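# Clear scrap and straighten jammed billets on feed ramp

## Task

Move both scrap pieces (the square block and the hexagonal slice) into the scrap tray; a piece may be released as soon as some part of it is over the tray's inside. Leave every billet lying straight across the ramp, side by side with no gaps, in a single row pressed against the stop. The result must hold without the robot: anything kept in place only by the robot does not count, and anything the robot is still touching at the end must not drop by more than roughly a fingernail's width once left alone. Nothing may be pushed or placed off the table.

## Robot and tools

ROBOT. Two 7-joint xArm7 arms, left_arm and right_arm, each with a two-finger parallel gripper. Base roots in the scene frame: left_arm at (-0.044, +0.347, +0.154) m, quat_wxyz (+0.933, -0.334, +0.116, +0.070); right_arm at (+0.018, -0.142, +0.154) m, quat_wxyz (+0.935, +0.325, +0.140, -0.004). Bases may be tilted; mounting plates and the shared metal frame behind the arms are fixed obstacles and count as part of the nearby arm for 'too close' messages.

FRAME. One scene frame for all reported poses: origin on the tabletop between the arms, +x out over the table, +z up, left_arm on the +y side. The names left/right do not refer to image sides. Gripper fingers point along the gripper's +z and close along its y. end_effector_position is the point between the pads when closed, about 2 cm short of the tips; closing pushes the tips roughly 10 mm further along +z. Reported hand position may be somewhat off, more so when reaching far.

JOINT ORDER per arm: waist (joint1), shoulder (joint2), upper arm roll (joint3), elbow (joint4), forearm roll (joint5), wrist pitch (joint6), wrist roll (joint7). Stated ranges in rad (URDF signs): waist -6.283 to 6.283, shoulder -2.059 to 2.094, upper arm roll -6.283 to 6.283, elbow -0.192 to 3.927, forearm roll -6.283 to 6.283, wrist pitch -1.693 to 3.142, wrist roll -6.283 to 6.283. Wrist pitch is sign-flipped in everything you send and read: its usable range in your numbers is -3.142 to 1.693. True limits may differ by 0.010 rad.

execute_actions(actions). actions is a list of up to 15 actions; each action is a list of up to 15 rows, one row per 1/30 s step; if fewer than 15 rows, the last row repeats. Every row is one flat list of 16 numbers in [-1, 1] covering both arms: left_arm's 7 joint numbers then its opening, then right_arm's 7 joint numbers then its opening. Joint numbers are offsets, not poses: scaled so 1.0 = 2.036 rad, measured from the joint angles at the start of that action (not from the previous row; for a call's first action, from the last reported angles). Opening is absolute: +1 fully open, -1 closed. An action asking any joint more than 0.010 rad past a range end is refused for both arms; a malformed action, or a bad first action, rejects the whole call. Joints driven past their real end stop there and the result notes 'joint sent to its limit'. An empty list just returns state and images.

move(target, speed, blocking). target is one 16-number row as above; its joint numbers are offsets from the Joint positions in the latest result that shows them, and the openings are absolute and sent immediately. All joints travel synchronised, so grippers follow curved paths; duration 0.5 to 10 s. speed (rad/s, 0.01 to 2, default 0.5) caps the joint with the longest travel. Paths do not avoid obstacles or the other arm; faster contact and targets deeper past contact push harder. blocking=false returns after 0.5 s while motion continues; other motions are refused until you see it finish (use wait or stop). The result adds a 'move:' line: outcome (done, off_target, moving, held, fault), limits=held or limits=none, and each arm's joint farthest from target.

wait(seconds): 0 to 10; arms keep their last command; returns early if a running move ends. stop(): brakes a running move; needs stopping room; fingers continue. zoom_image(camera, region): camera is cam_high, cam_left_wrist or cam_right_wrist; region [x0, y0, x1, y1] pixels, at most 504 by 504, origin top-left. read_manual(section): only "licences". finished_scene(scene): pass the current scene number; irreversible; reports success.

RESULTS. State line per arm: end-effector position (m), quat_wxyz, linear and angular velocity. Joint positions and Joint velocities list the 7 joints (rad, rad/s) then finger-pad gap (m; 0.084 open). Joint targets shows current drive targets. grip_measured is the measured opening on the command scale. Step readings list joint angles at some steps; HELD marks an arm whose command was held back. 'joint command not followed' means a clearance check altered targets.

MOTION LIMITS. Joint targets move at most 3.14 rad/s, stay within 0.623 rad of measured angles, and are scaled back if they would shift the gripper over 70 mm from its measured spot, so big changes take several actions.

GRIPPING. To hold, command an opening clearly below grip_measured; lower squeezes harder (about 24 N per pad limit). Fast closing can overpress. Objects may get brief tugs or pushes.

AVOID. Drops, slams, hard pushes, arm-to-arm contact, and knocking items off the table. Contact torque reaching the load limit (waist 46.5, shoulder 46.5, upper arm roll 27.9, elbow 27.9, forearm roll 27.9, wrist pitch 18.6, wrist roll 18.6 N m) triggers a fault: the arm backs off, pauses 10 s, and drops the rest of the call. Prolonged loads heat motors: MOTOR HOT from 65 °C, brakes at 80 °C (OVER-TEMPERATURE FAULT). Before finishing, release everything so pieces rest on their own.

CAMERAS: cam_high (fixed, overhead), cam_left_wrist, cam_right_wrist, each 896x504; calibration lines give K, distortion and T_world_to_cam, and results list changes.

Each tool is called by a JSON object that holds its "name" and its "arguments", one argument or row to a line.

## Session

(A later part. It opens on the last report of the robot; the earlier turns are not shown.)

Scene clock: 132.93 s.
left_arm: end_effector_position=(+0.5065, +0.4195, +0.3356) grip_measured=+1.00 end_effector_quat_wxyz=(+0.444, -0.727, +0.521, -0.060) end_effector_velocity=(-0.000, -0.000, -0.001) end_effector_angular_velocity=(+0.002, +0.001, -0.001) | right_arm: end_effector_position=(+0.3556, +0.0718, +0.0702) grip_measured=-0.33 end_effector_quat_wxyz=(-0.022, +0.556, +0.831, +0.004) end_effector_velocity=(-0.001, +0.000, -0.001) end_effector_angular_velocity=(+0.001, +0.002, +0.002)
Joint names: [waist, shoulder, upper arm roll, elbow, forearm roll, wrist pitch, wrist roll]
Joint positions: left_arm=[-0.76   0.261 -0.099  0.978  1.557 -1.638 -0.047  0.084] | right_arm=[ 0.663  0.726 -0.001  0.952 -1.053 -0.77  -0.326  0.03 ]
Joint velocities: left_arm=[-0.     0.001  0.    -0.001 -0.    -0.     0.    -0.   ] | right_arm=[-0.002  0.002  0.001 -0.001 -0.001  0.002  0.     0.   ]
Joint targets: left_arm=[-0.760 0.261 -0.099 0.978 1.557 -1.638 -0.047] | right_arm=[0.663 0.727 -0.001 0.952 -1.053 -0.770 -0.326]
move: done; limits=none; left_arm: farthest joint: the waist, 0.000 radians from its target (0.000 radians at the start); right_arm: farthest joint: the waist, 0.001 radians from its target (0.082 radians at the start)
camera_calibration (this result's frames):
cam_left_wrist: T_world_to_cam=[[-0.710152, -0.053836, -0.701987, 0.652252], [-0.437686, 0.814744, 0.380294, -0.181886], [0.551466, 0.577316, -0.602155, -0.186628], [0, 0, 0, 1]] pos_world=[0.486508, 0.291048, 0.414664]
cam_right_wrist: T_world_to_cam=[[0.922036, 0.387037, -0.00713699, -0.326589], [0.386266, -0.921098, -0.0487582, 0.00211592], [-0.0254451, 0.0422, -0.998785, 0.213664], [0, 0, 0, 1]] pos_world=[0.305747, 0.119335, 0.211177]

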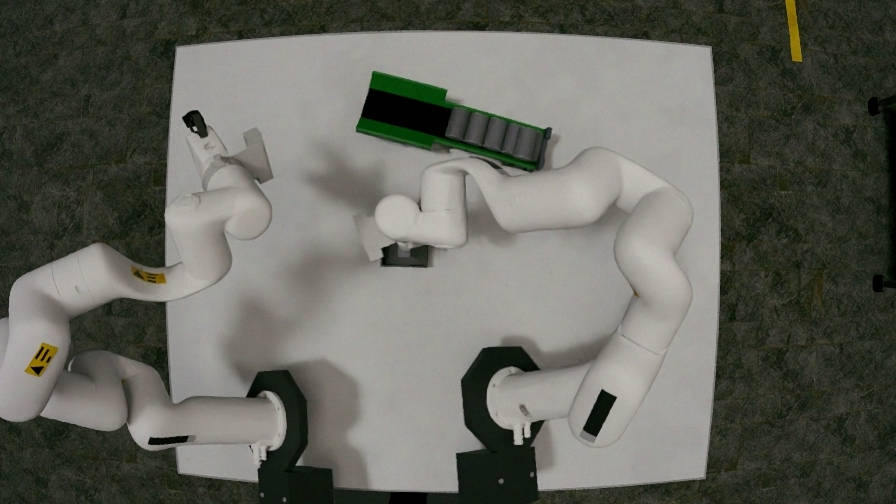

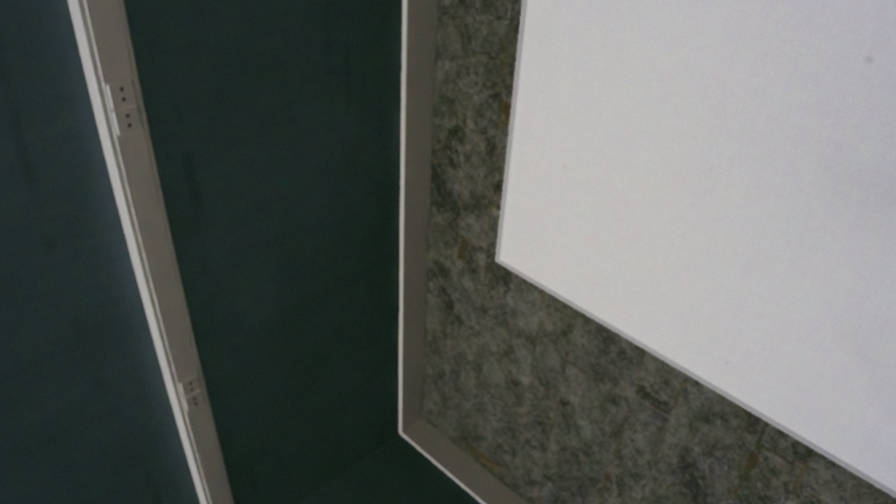

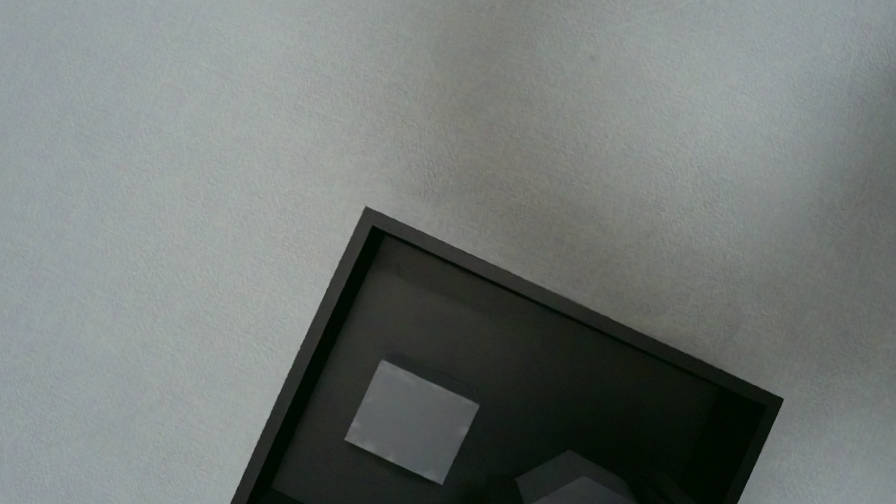

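{"name": "move", "arguments": {
  "target": [0,0,0,0,0,0,0,1,-0.02,0.02,0,-0.004,-0.025,0.02,0,-1],
  "speed": 0.2
}}

{"name": "move", "arguments": {
  "target": [0,0,0,0,0,0,0,1,0,0,0,0,0,0,0,0.1]
}}

{"name": "move", "arguments": {
  "target": [0,0,0,0,0,0,0,1,0.05,-0.12,0,0.02,0.08,-0.08,0,0.1]
}}

Scene clock: 138.80 s.
left_arm: end_effector_position=(+0.5065, +0.4195, +0.3356) grip_measured=+1.00 end_effector_quat_wxyz=(+0.444, -0.727, +0.521, -0.060) end_effector_velocity=(-0.000, -0.000, -0.000) end_effector_angular_velocity=(+0.000, +0.001, -0.001) | right_arm: end_effector_position=(+0.3450, +0.0711, +0.0489) grip_measured=-0.33 end_effector_quat_wxyz=(-0.033, +0.542, +0.840, +0.003) end_effector_velocity=(-0.001, -0.000, -0.001) end_effector_angular_velocity=(+0.000, +0.001, +0.001)
Joint names: [waist, shoulder, upper arm roll, elbow, forearm roll, wrist pitch, wrist roll]
Joint positions: left_arm=[-0.76   0.261 -0.099  0.978  1.557 -1.638 -0.047  0.084] | right_arm=[ 0.623  0.765  0.     0.945 -1.104 -0.73  -0.326  0.03 ]
Joint velocities: left_arm=[ 0.     0.001  0.    -0.    -0.     0.    -0.     0.   ] | right_arm=[-0.002  0.002 -0.    -0.    -0.003  0.002  0.     0.   ]
Joint targets: left_arm=[-0.760 0.261 -0.099 0.978 1.557 -1.638 -0.047] | right_arm=[0.622 0.767 -0.001 0.944 -1.104 -0.730 -0.326]
move: done; limits=none; left_arm: farthest joint: the waist, 0.000 radians from its target (0.000 radians at the start); right_arm: farthest joint: the shoulder, 0.002 radians from its target (0.040 radians at the start)
camera_calibration (this result's frames):
cam_left_wrist: T_world_to_cam=[[-0.710152, -0.0538361, -0.701987, 0.652252], [-0.437686, 0.814744, 0.380293, -0.181885], [0.551466, 0.577316, -0.602155, -0.186628], [0, 0, 0, 1]] pos_world=[0.486508, 0.291048, 0.414664]
cam_right_wrist: T_world_to_cam=[[0.907945, 0.41865, -0.019175, -0.313518], [0.416604, -0.90659, -0.0673444, -0.00607364], [-0.0455777, 0.0531567, -0.997546, 0.198266], [0, 0, 0, 1]] pos_world=[0.296224, 0.115209, 0.191359]

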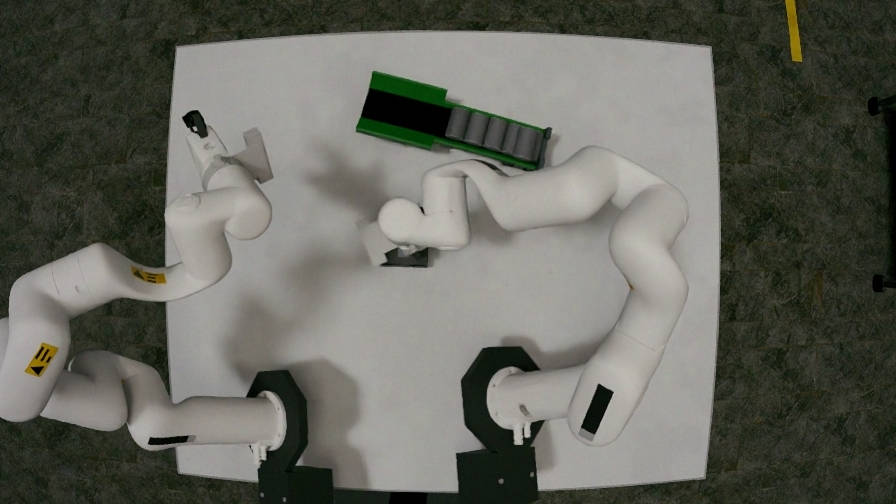

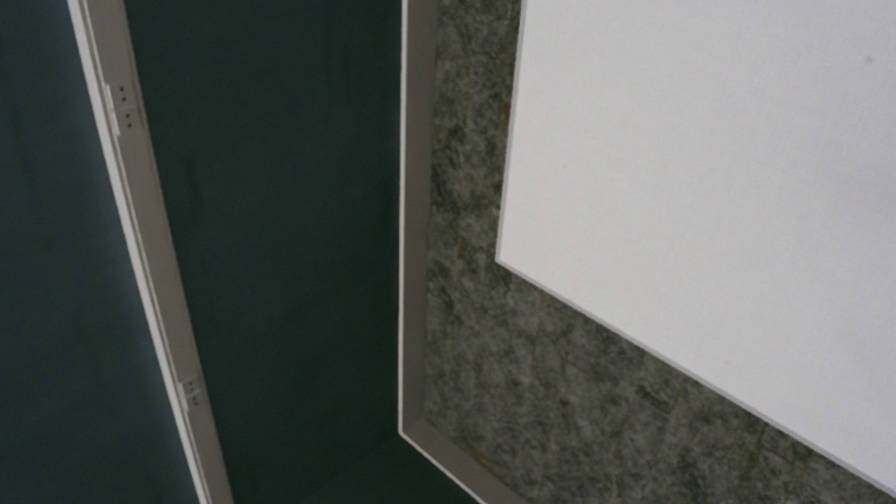

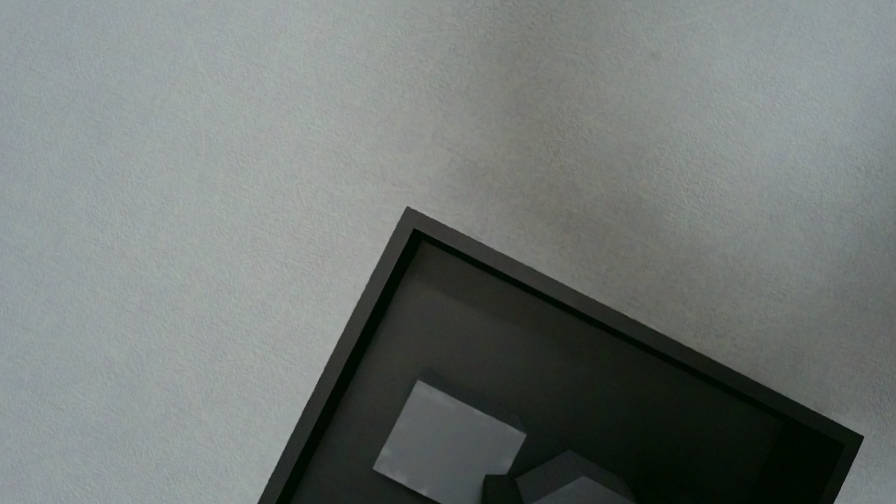

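Scene clock: 139.40 s.
left_arm: end_effector_position=(+0.5065, +0.4195, +0.3356) grip_measured=+1.00 end_effector_quat_wxyz=(+0.444, -0.727, +0.521, -0.060) end_effector_velocity=(-0.000, +0.000, -0.000) end_effector_angular_velocity=(+0.000, -0.000, +0.000) | right_arm: end_effector_position=(+0.3447, +0.0707, +0.0484) grip_measured=+0.09 end_effector_quat_wxyz=(-0.033, +0.542, +0.840, +0.002) end_effector_velocity=(+0.003, +0.003, +0.003) end_effector_angular_velocity=(+0.007, -0.006, -0.002)
Joint names: [waist, shoulder, upper arm roll, elbow, forearm roll, wrist pitch, wrist roll]
Joint positions: left_arm=[-0.76   0.261 -0.099  0.978  1.557 -1.638 -0.047  0.084] | right_arm=[ 0.623  0.766 -0.     0.945 -1.104 -0.73  -0.326  0.048]
Joint velocities: left_arm=[-0.  0.  0. -0.  0.  0. -0. -0.] | right_arm=[ 0.002 -0.004  0.003  0.003  0.     0.    -0.     0.   ]
Joint targets: left_arm=[-0.760 0.261 -0.099 0.978 1.557 -1.638 -0.047] | right_arm=[0.623 0.765 0.000 0.945 -1.104 -0.730 -0.326]
move: done; limits=none; left_arm: farthest joint: the waist, 0.000 radians from its target (0.000 radians at the start); right_arm: farthest joint: the shoulder, 0.001 radians from its target (0.000 radians at the start)
camera_calibration (this result's frames):
cam_left_wrist: T_world_to_cam=[[-0.710152, -0.053836, -0.701987, 0.652252], [-0.437686, 0.814744, 0.380294, -0.181886], [0.551466, 0.577316, -0.602155, -0.186628], [0, 0, 0, 1]] pos_world=[0.486508, 0.291048, 0.414664]
cam_right_wrist: T_world_to_cam=[[0.907847, 0.418812, -0.0202799, -0.312992], [0.416734, -0.906575, -0.0667452, -0.00635492], [-0.0463389, 0.0521431, -0.997564, 0.198146], [0, 0, 0, 1]] pos_world=[0.295979, 0.114991, 0.190892]

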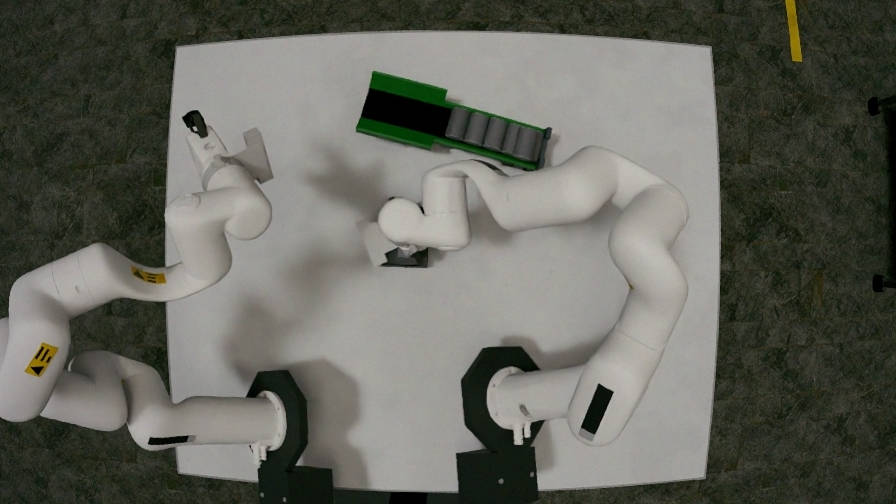

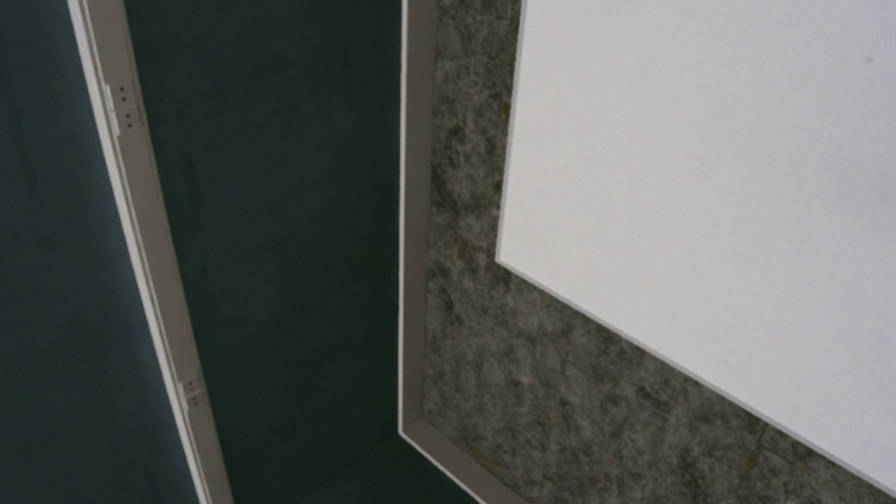

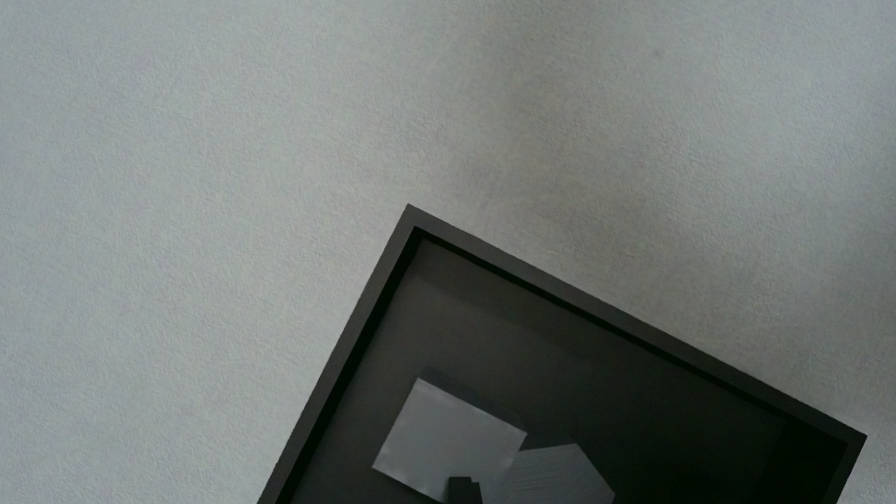

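Scene clock: 140.60 s.
left_arm: end_effector_position=(+0.5065, +0.4195, +0.3356) grip_measured=+1.00 end_effector_quat_wxyz=(+0.444, -0.727, +0.521, -0.060) end_effector_velocity=(-0.000, -0.000, -0.000) end_effector_angular_velocity=(-0.001, -0.000, -0.001) | right_arm: end_effector_position=(+0.4226, +0.0529, +0.1598) grip_measured=+0.09 end_effector_quat_wxyz=(+0.005, +0.627, +0.778, +0.038) end_effector_velocity=(+0.001, +0.001, +0.003) end_effector_angular_velocity=(+0.005, -0.003, -0.002)
Joint names: [waist, shoulder, upper arm roll, elbow, forearm roll, wrist pitch, wrist roll]
Joint positions: left_arm=[-0.76   0.261 -0.099  0.978  1.557 -1.638 -0.047  0.084] | right_arm=[ 0.725  0.522 -0.     0.985 -0.941 -0.893 -0.326  0.048]
Joint velocities: left_arm=[-0.     0.    -0.    -0.    -0.     0.001 -0.    -0.   ] | right_arm=[ 0.001 -0.004  0.001  0.001  0.001  0.001  0.     0.   ]
Joint targets: left_arm=[-0.760 0.261 -0.099 0.978 1.557 -1.638 -0.047] | right_arm=[0.725 0.521 -0.000 0.986 -0.941 -0.893 -0.326]
move: done; limits=none; left_arm: farthest joint: the waist, 0.000 radians from its target (0.000 radians at the start); right_arm: farthest joint: the waist, 0.000 radians from its target (0.102 radians at the start)
camera_calibration (this result's frames):
cam_left_wrist: T_world_to_cam=[[-0.710152, -0.0538361, -0.701987, 0.652252], [-0.437687, 0.814744, 0.380294, -0.181885], [0.551466, 0.577317, -0.602155, -0.186628], [0, 0, 0, 1]] pos_world=[0.486508, 0.291048, 0.414664]
cam_right_wrist: T_world_to_cam=[[0.973173, 0.217116, 0.0761261, -0.40631], [0.221053, -0.974095, -0.0476984, 0.0356582], [0.0637979, 0.0632467, -0.995957, 0.266407], [0, 0, 0, 1]] pos_world=[0.370531, 0.106101, 0.297961]

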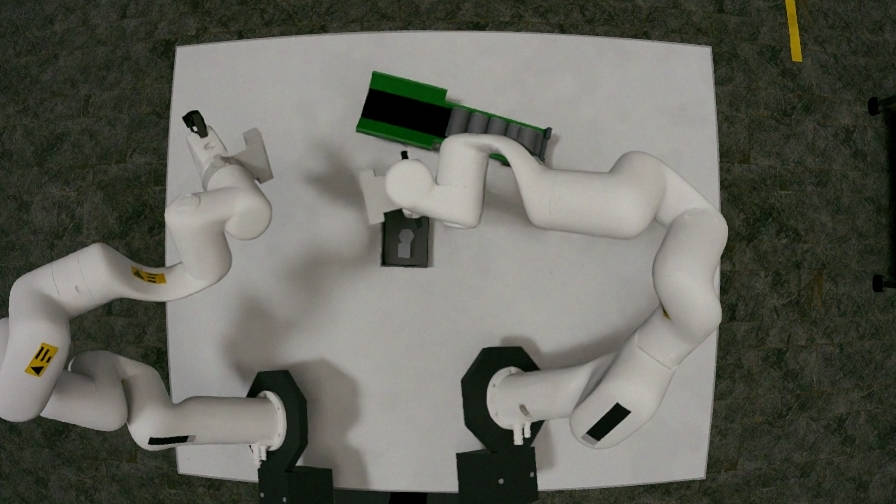

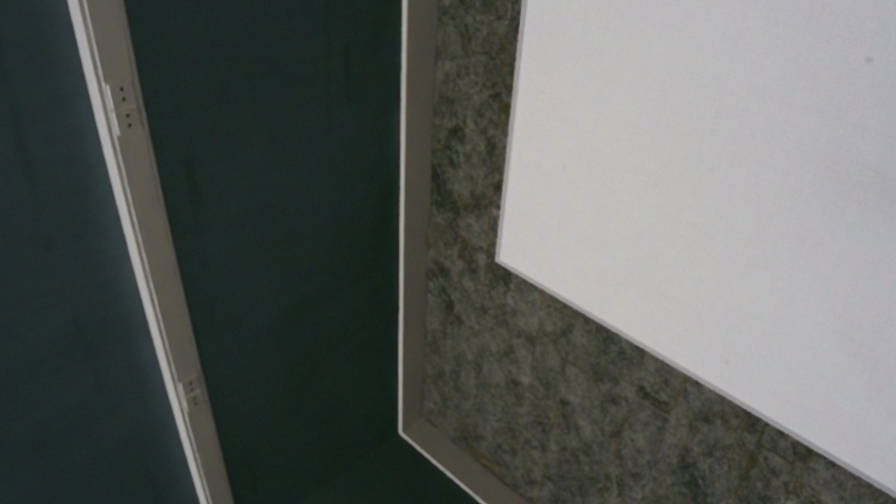

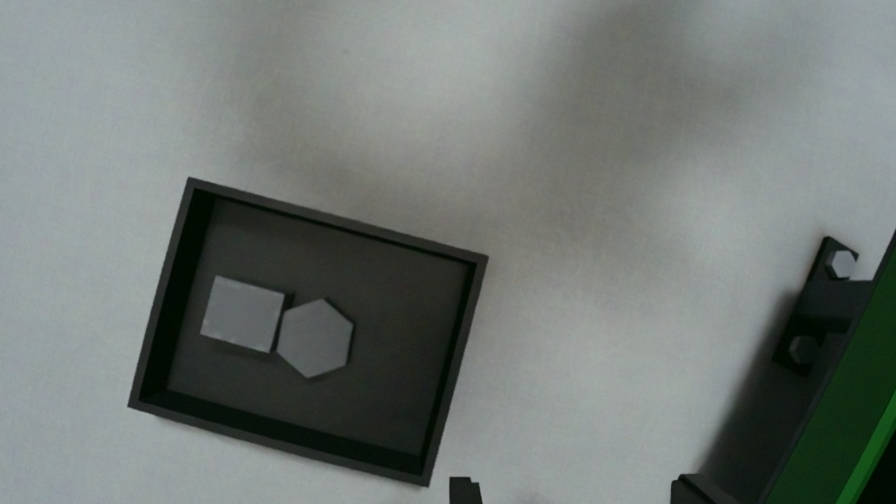

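{"name": "move", "arguments": {
  "target": [0,0,0,0,0,0,0,1,-0.166,-0.198,0,0.003,0.038,-0.079,0.725,0.5],
  "speed": 1.0
}}

Scene clock: 157.40 s.
left_arm: end_effector_position=(+0.5065, +0.4195, +0.3356) grip_measured=+1.00 end_effector_quat_wxyz=(+0.444, -0.727, +0.521, -0.060) end_effector_velocity=(-0.000, -0.000, -0.000) end_effector_angular_velocity=(-0.000, +0.001, -0.001) | right_arm: end_effector_position=(+0.5364, -0.1713, +0.1896) grip_measured=+0.49 end_effector_quat_wxyz=(-0.000, +0.992, -0.127, -0.000) end_effector_velocity=(+0.000, -0.002, -0.000) end_effector_angular_velocity=(-0.001, +0.002, -0.006)
Joint names: [waist, shoulder, upper arm roll, elbow, forearm roll, wrist pitch, wrist roll]
Joint positions: left_arm=[-0.76   0.261 -0.099  0.978  1.557 -1.638 -0.047  0.084] | right_arm=[ 0.387  0.119 -0.     0.991 -0.864 -1.054  1.149  0.065]
Joint velocities: left_arm=[ 0.    -0.     0.    -0.001 -0.     0.001  0.    -0.   ] | right_arm=[-0.001 -0.001 -0.001  0.001  0.001 -0.002  0.003  0.   ]
Joint targets: left_arm=[-0.760 0.261 -0.099 0.978 1.557 -1.638 -0.047] | right_arm=[0.387 0.119 -0.000 0.992 -0.864 -1.054 1.150]
move: done; limits=none; left_arm: farthest joint: the waist, 0.000 radians from its target (0.000 radians at the start); right_arm: farthest joint: the waist, 0.000 radians from its target (0.338 radians at the start)
camera_calibration (this result's frames):
cam_left_wrist: T_world_to_cam=[[-0.710152, -0.0538361, -0.701987, 0.652252], [-0.437687, 0.814744, 0.380293, -0.181885], [0.551466, 0.577316, -0.602155, -0.186628], [0, 0, 0, 1]] pos_world=[0.486508, 0.291048, 0.414664]
cam_right_wrist: T_world_to_cam=[[-0.245497, -0.969336, 0.0108752, -0.00781272], [-0.969384, 0.245418, -0.00811027, 0.633517], [0.00519261, -0.0125333, -0.999908, 0.322258], [0, 0, 0, 1]] pos_world=[0.61053, -0.15901, 0.327451]

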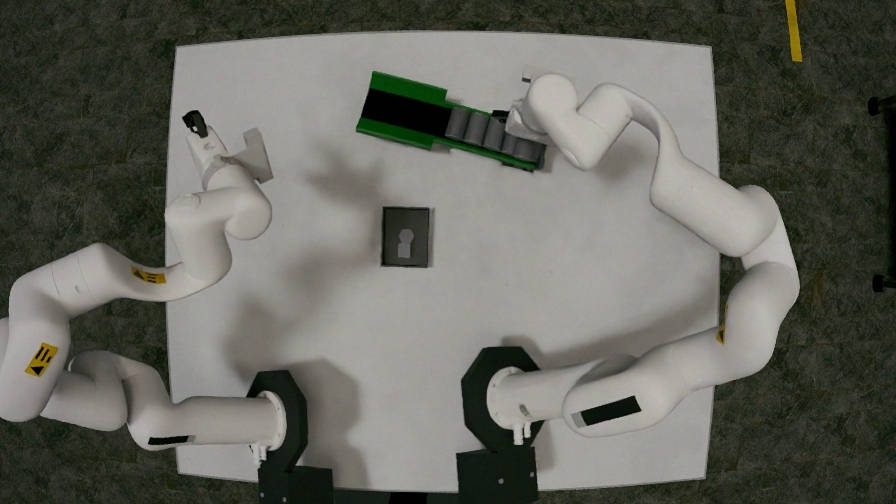

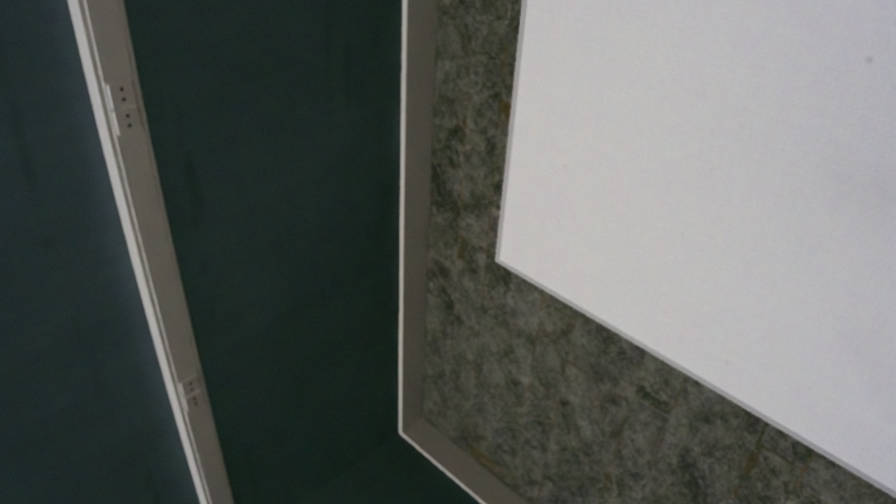

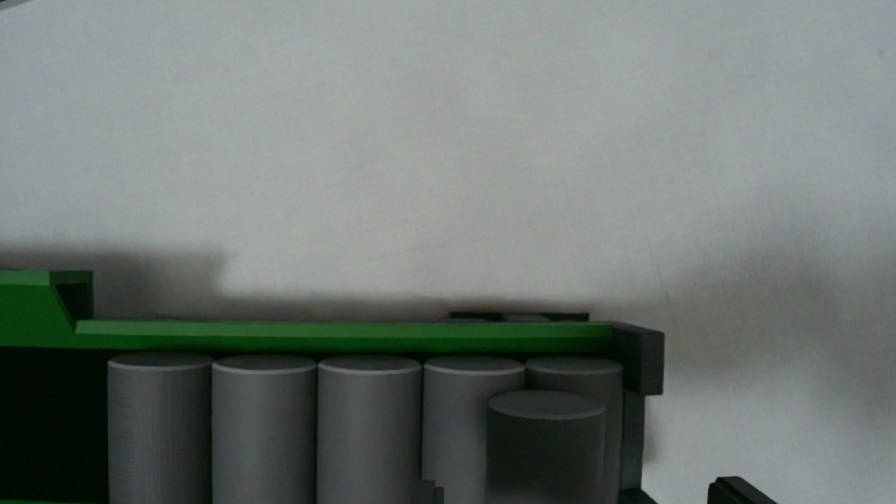

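{"name": "move", "arguments": {
  "target": [0,0,0,0,0,0,0,1,-0.058,0.044,0,-0.038,-0.07,0.083,0.051,0.5],
  "speed": 0.2
}}

{"name": "move", "arguments": {
  "target": [0,0,0,0,0,0,0,1,0,0,0,0,0,0,0,-1]
}}

Scene clock: 177.17 s.
left_arm: end_effector_position=(+0.5065, +0.4195, +0.3356) grip_measured=+1.00 end_effector_quat_wxyz=(+0.444, -0.727, +0.521, -0.060) end_effector_velocity=(-0.000, -0.000, +0.000) end_effector_angular_velocity=(+0.000, +0.000, -0.000) | right_arm: end_effector_position=(+0.5202, -0.1664, +0.1157) grip_measured=+0.49 end_effector_quat_wxyz=(-0.001, +0.992, -0.128, +0.001) end_effector_velocity=(-0.001, +0.000, -0.002) end_effector_angular_velocity=(-0.000, +0.001, +0.002)
Joint names: [waist, shoulder, upper arm roll, elbow, forearm roll, wrist pitch, wrist roll]
Joint positions: left_arm=[-0.76   0.261 -0.099  0.978  1.557 -1.638 -0.047  0.084] | right_arm=[ 0.269  0.208 -0.     0.914 -1.006 -0.885  1.253  0.065]
Joint velocities: left_arm=[-0. -0. -0. -0.  0. -0.  0.  0.] | right_arm=[-0.002  0.002  0.    -0.003 -0.003  0.003  0.002 -0.   ]
Joint targets: left_arm=[-0.760 0.261 -0.099 0.978 1.557 -1.638 -0.047] | right_arm=[0.269 0.209 -0.000 0.914 -1.006 -0.885 1.253]
move: done; limits=none; left_arm: farthest joint: the waist, 0.000 radians from its target (0.000 radians at the start); right_arm: farthest joint: the elbow, 0.001 radians from its target (0.078 radians at the start)
camera_calibration (this result's frames):
cam_left_wrist: T_world_to_cam=[[-0.710152, -0.053836, -0.701987, 0.652252], [-0.437686, 0.814744, 0.380294, -0.181886], [0.551466, 0.577316, -0.602155, -0.186628], [0, 0, 0, 1]] pos_world=[0.486508, 0.291048, 0.414664]
cam_right_wrist: T_world_to_cam=[[-0.246696, -0.969053, 0.00879423, -0.00531101], [-0.969064, 0.246607, -0.0100092, 0.616185], [0.00753076, -0.0109914, -0.999911, 0.247498], [0, 0, 0, 1]] pos_world=[0.593948, -0.154382, 0.25369]

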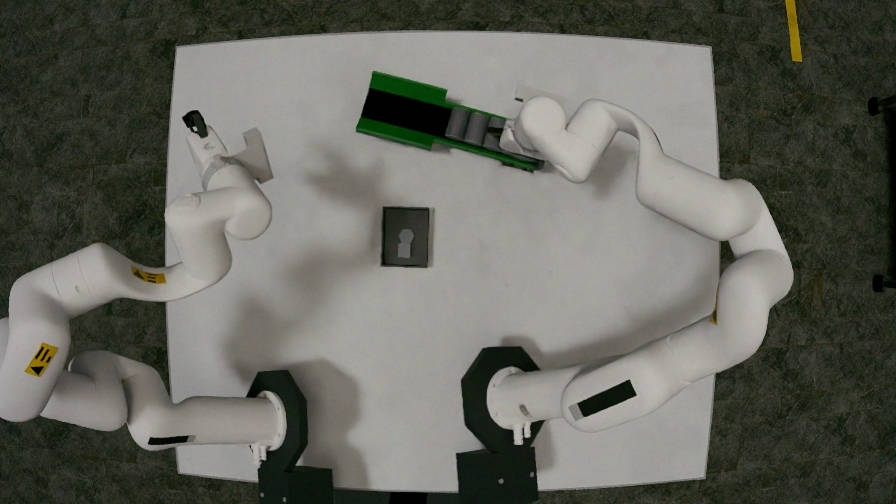

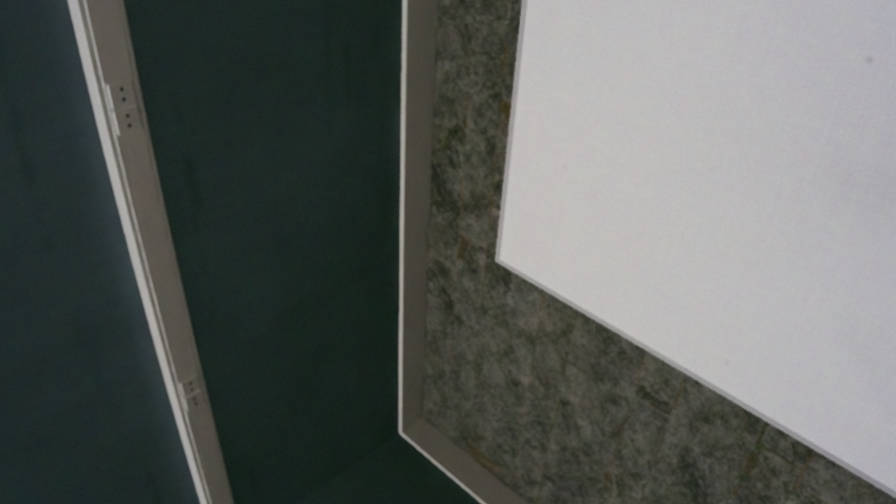

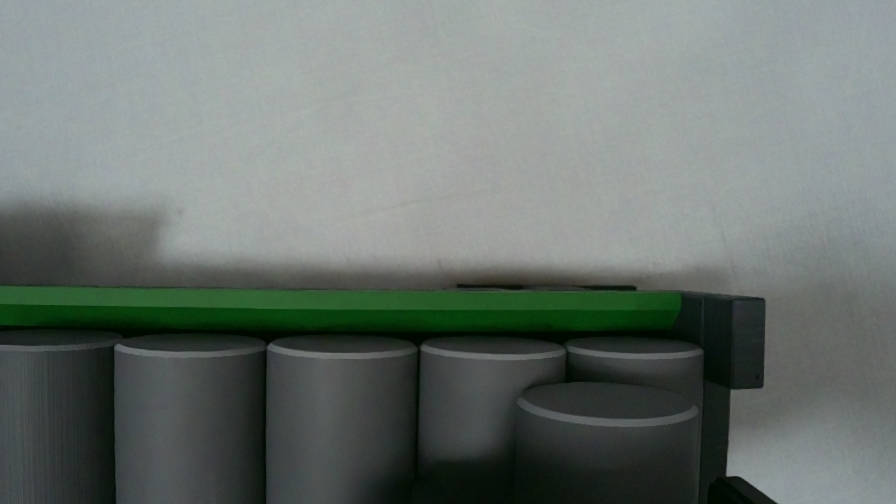

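Scene clock: 177.67 s.
left_arm: end_effector_position=(+0.5065, +0.4195, +0.3356) grip_measured=+1.00 end_effector_quat_wxyz=(+0.444, -0.727, +0.521, -0.060) end_effector_velocity=(+0.000, +0.000, +0.000) end_effector_angular_velocity=(-0.000, -0.000, +0.000) | right_arm: end_effector_position=(+0.5211, -0.1665, +0.1166) grip_measured=-0.10 end_effector_quat_wxyz=(-0.001, +0.992, -0.128, +0.002) end_effector_velocity=(-0.000, -0.000, -0.001) end_effector_angular_velocity=(-0.000, +0.001, -0.000)
Joint names: [waist, shoulder, upper arm roll, elbow, forearm roll, wrist pitch, wrist roll]
Joint positions: left_arm=[-0.76   0.261 -0.099  0.978  1.557 -1.638 -0.047  0.084] | right_arm=[ 0.269  0.207  0.     0.916 -1.006 -0.885  1.253  0.04 ]
Joint velocities: left_arm=[-0.    -0.001  0.    -0.    -0.     0.     0.    -0.   ] | right_arm=[-0.     0.001 -0.001 -0.     0.     0.001  0.     0.   ]
Joint targets: left_arm=[-0.760 0.261 -0.099 0.978 1.557 -1.638 -0.047] | right_arm=[0.269 0.208 -0.000 0.914 -1.006 -0.885 1.253]
move: done; limits=none; left_arm: farthest joint: the waist, 0.000 radians from its target (0.000 radians at the start); right_arm: farthest joint: the elbow, 0.002 radians from its target (0.000 radians at the start)
camera_calibration (this result's frames):
cam_left_wrist: T_world_to_cam=[[-0.710152, -0.0538359, -0.701987, 0.652252], [-0.437686, 0.814744, 0.380293, -0.181886], [0.551466, 0.577316, -0.602155, -0.186628], [0, 0, 0, 1]] pos_world=[0.486508, 0.291048, 0.414664]
cam_right_wrist: T_world_to_cam=[[-0.2476, -0.968832, 0.00769353, -0.00455978], [-0.968814, 0.2475, -0.0120026, 0.617373], [0.0097244, -0.0104254, -0.999898, 0.247321], [0, 0, 0, 1]] pos_world=[0.594585, -0.154639, 0.254741]

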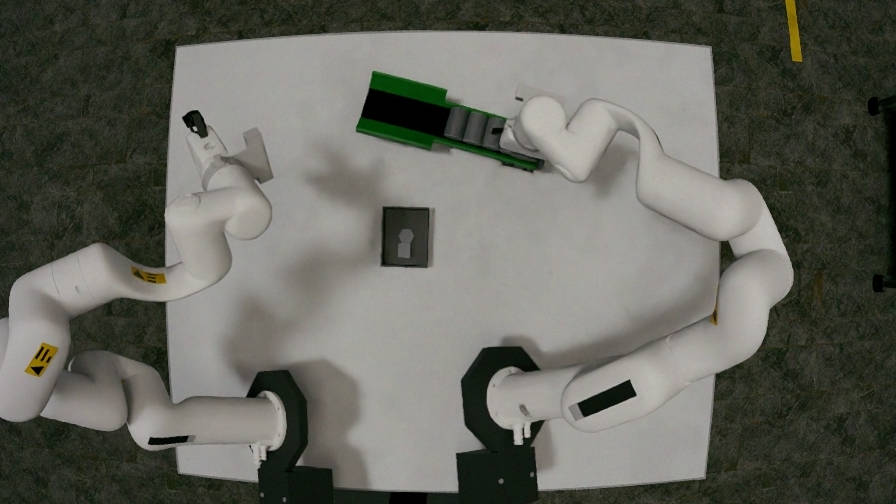

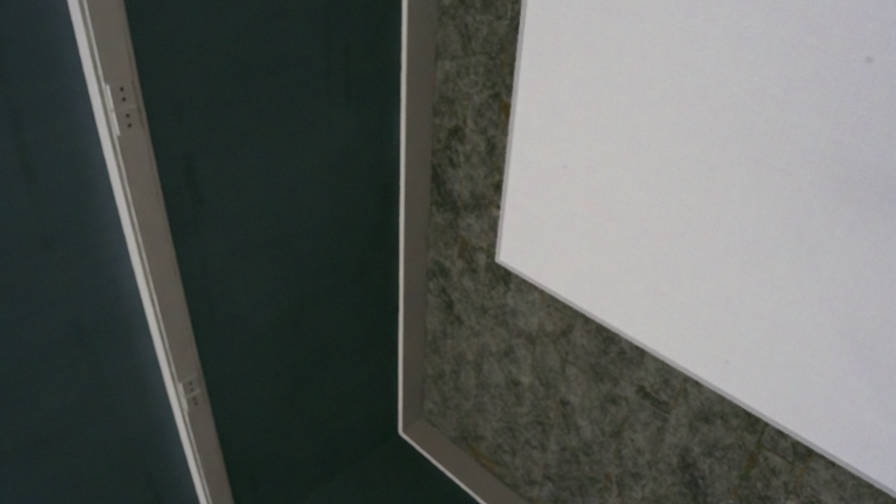

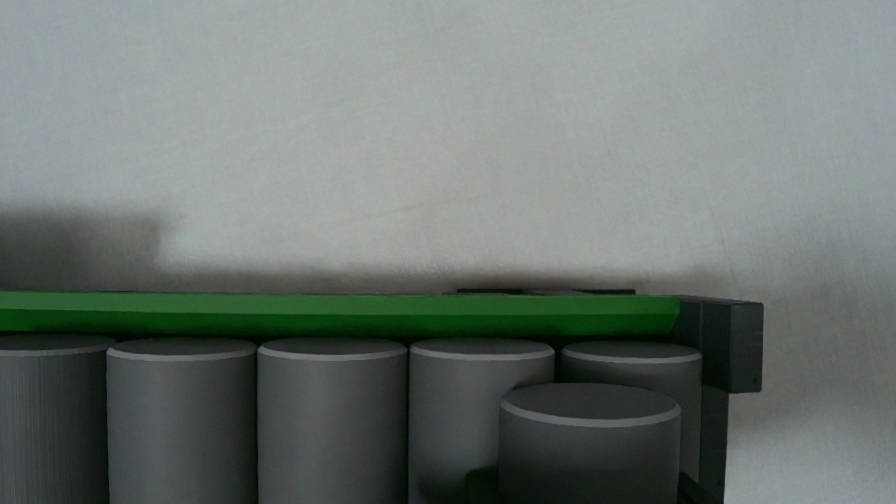

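{"name": "move", "arguments": {
  "target": [0,0,0,0,0,0,0,1,0.058,-0.044,0,0.038,0.07,-0.083,-0.051,-1],
  "speed": 0.3
}}

{"name": "move", "arguments": {
  "target": [0,0,0,0,0,0,0,1,0.114,0.286,0,0.268,0.04,-0.052,0.082,-1]
}}

Scene clock: 197.60 s.
left_arm: end_effector_position=(+0.5065, +0.4195, +0.3356) grip_measured=+1.00 end_effector_quat_wxyz=(+0.444, -0.727, +0.521, -0.060) end_effector_velocity=(-0.000, +0.000, -0.000) end_effector_angular_velocity=(+0.002, +0.001, +0.000) | right_arm: end_effector_position=(+0.5371, -0.1714, +0.1905) grip_measured=-0.10 end_effector_quat_wxyz=(-0.001, +0.992, -0.127, +0.001) end_effector_velocity=(+0.001, +0.001, +0.003) end_effector_angular_velocity=(+0.003, -0.004, -0.000)
Joint names: [waist, shoulder, upper arm roll, elbow, forearm roll, wrist pitch, wrist roll]
Joint positions: left_arm=[-0.76   0.261 -0.099  0.978  1.557 -1.638 -0.047  0.084] | right_arm=[ 0.387  0.118  0.     0.993 -0.864 -1.054  1.149  0.04 ]
Joint velocities: left_arm=[ 0.     0.001 -0.    -0.    -0.    -0.001 -0.     0.   ] | right_arm=[ 0.003 -0.003  0.001  0.003  0.003 -0.001 -0.002 -0.   ]
Joint targets: left_arm=[-0.760 0.261 -0.099 0.978 1.557 -1.638 -0.047] | right_arm=[0.387 0.118 0.000 0.993 -0.864 -1.054 1.149]
move: done; limits=none; left_arm: farthest joint: the waist, 0.000 radians from its target (0.000 radians at the start); right_arm: farthest joint: the elbow, 0.001 radians from its target (0.079 radians at the start)
camera_calibration (this result's frames):
cam_left_wrist: T_world_to_cam=[[-0.710152, -0.0538361, -0.701987, 0.652252], [-0.437686, 0.814744, 0.380293, -0.181886], [0.551466, 0.577316, -0.602155, -0.186628], [0, 0, 0, 1]] pos_world=[0.486508, 0.291048, 0.414664]
cam_right_wrist: T_world_to_cam=[[-0.246391, -0.969122, 0.00971855, -0.00704547], [-0.969144, 0.246298, -0.00983448, 0.634605], [0.00713715, -0.0118418, -0.999904, 0.3222], [0, 0, 0, 1]] pos_world=[0.610988, -0.159314, 0.328479]

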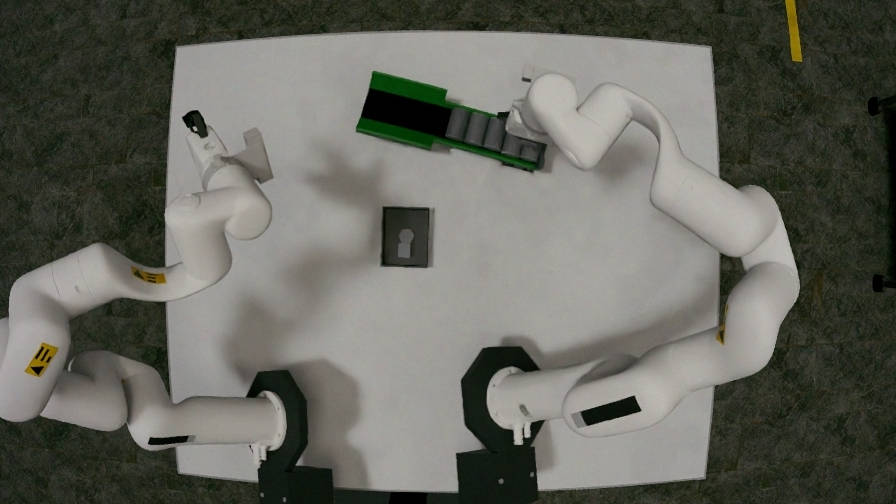

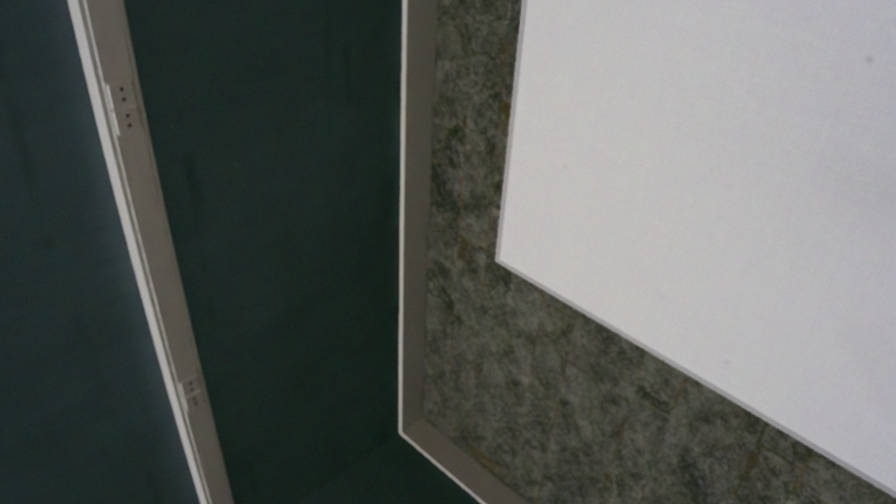

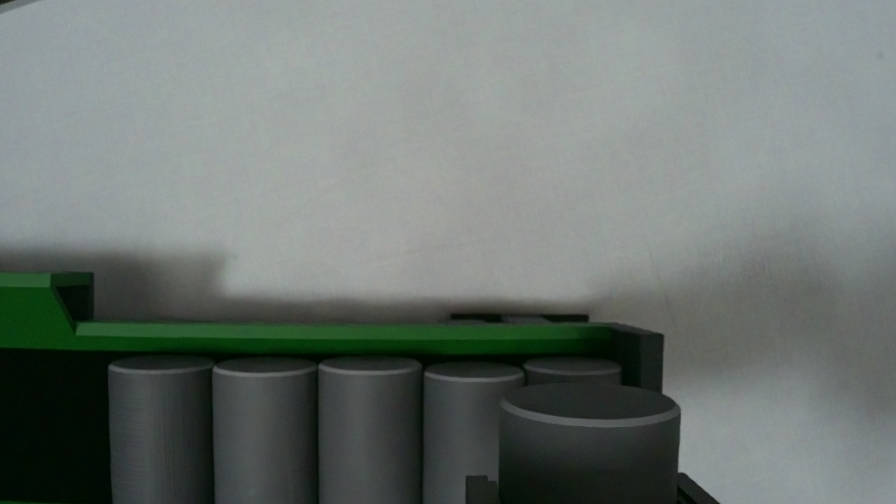

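Scene clock: 199.47 s.
left_arm: end_effector_position=(+0.5065, +0.4195, +0.3356) grip_measured=+1.00 end_effector_quat_wxyz=(+0.444, -0.727, +0.521, -0.060) end_effector_velocity=(-0.000, -0.000, -0.001) end_effector_angular_velocity=(+0.000, +0.001, -0.001) | right_arm: end_effector_position=(+0.5785, +0.0314, +0.1905) grip_measured=-0.10 end_effector_quat_wxyz=(-0.000, +0.992, -0.130, -0.000) end_effector_velocity=(-0.000, +0.001, -0.001) end_effector_angular_velocity=(+0.001, +0.000, +0.000)
Joint names: [waist, shoulder, upper arm roll, elbow, forearm roll, wrist pitch, wrist roll]
Joint positions: left_arm=[-0.76   0.261 -0.099  0.978  1.557 -1.638 -0.047  0.084] | right_arm=[ 0.619  0.7   -0.     1.538 -0.782 -1.159  1.316  0.04 ]
Joint velocities: left_arm=[ 0.     0.001  0.    -0.001 -0.     0.001 -0.     0.   ] | right_arm=[ 0.001  0.004 -0.001  0.002  0.001  0.001  0.001  0.   ]
Joint targets: left_arm=[-0.760 0.261 -0.099 0.978 1.557 -1.638 -0.047] | right_arm=[0.619 0.700 0.000 1.538 -0.782 -1.159 1.316]
move: done; limits=none; left_arm: farthest joint: the waist, 0.000 radians from its target (0.000 radians at the start); right_arm: farthest joint: the shoulder, 0.001 radians from its target (0.582 radians at the start)
camera_calibration (this result's frames):
cam_left_wrist: T_world_to_cam=[[-0.710152, -0.0538361, -0.701987, 0.652252], [-0.437686, 0.814744, 0.380293, -0.181886], [0.551466, 0.577316, -0.602155, -0.186628], [0, 0, 0, 1]] pos_world=[0.486508, 0.291048, 0.414664]
cam_right_wrist: T_world_to_cam=[[-0.251391, -0.967824, 0.0108922, 0.202288], [-0.967876, 0.251321, -0.00735595, 0.623359], [0.00438183, -0.0123915, -0.999914, 0.325919], [0, 0, 0, 1]] pos_world=[0.652759, 0.0431545, 0.328273]

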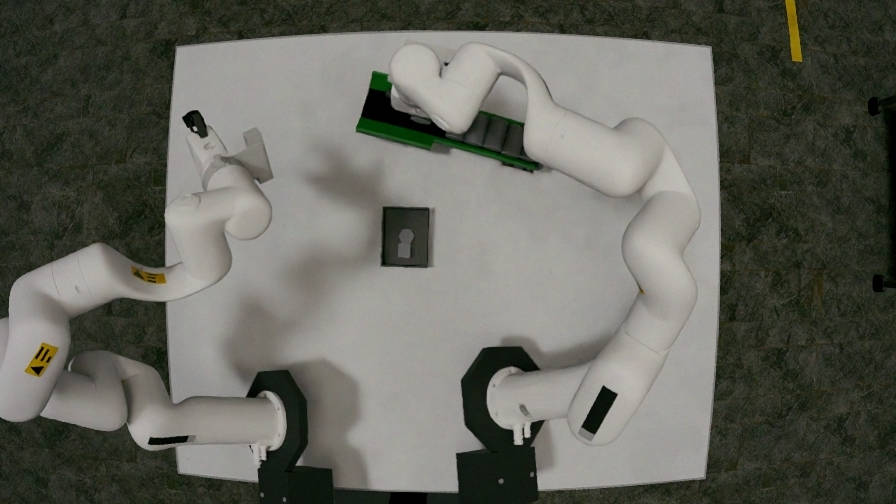

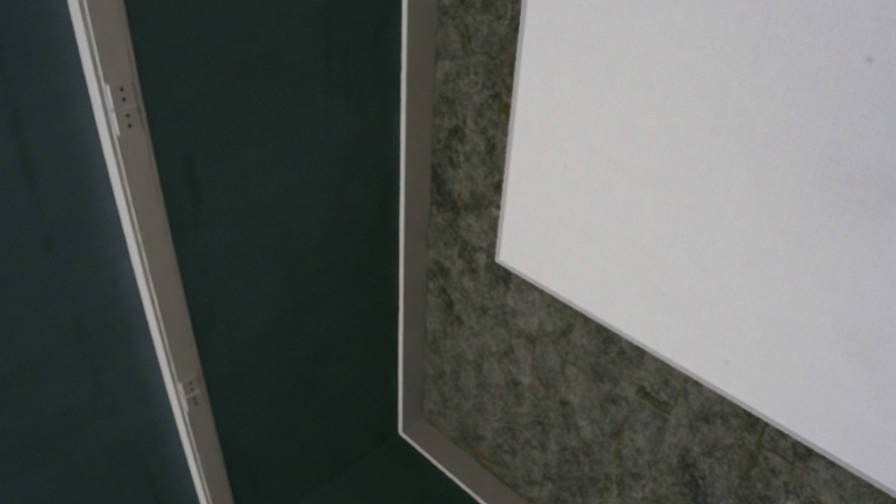

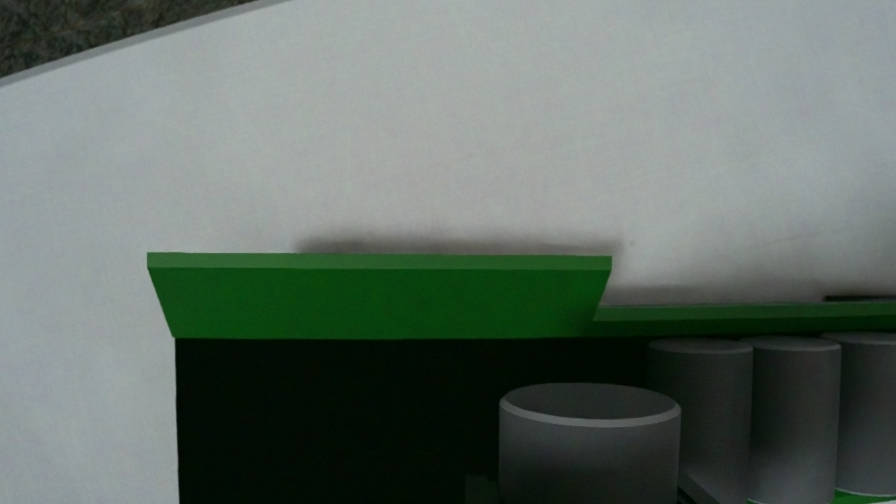

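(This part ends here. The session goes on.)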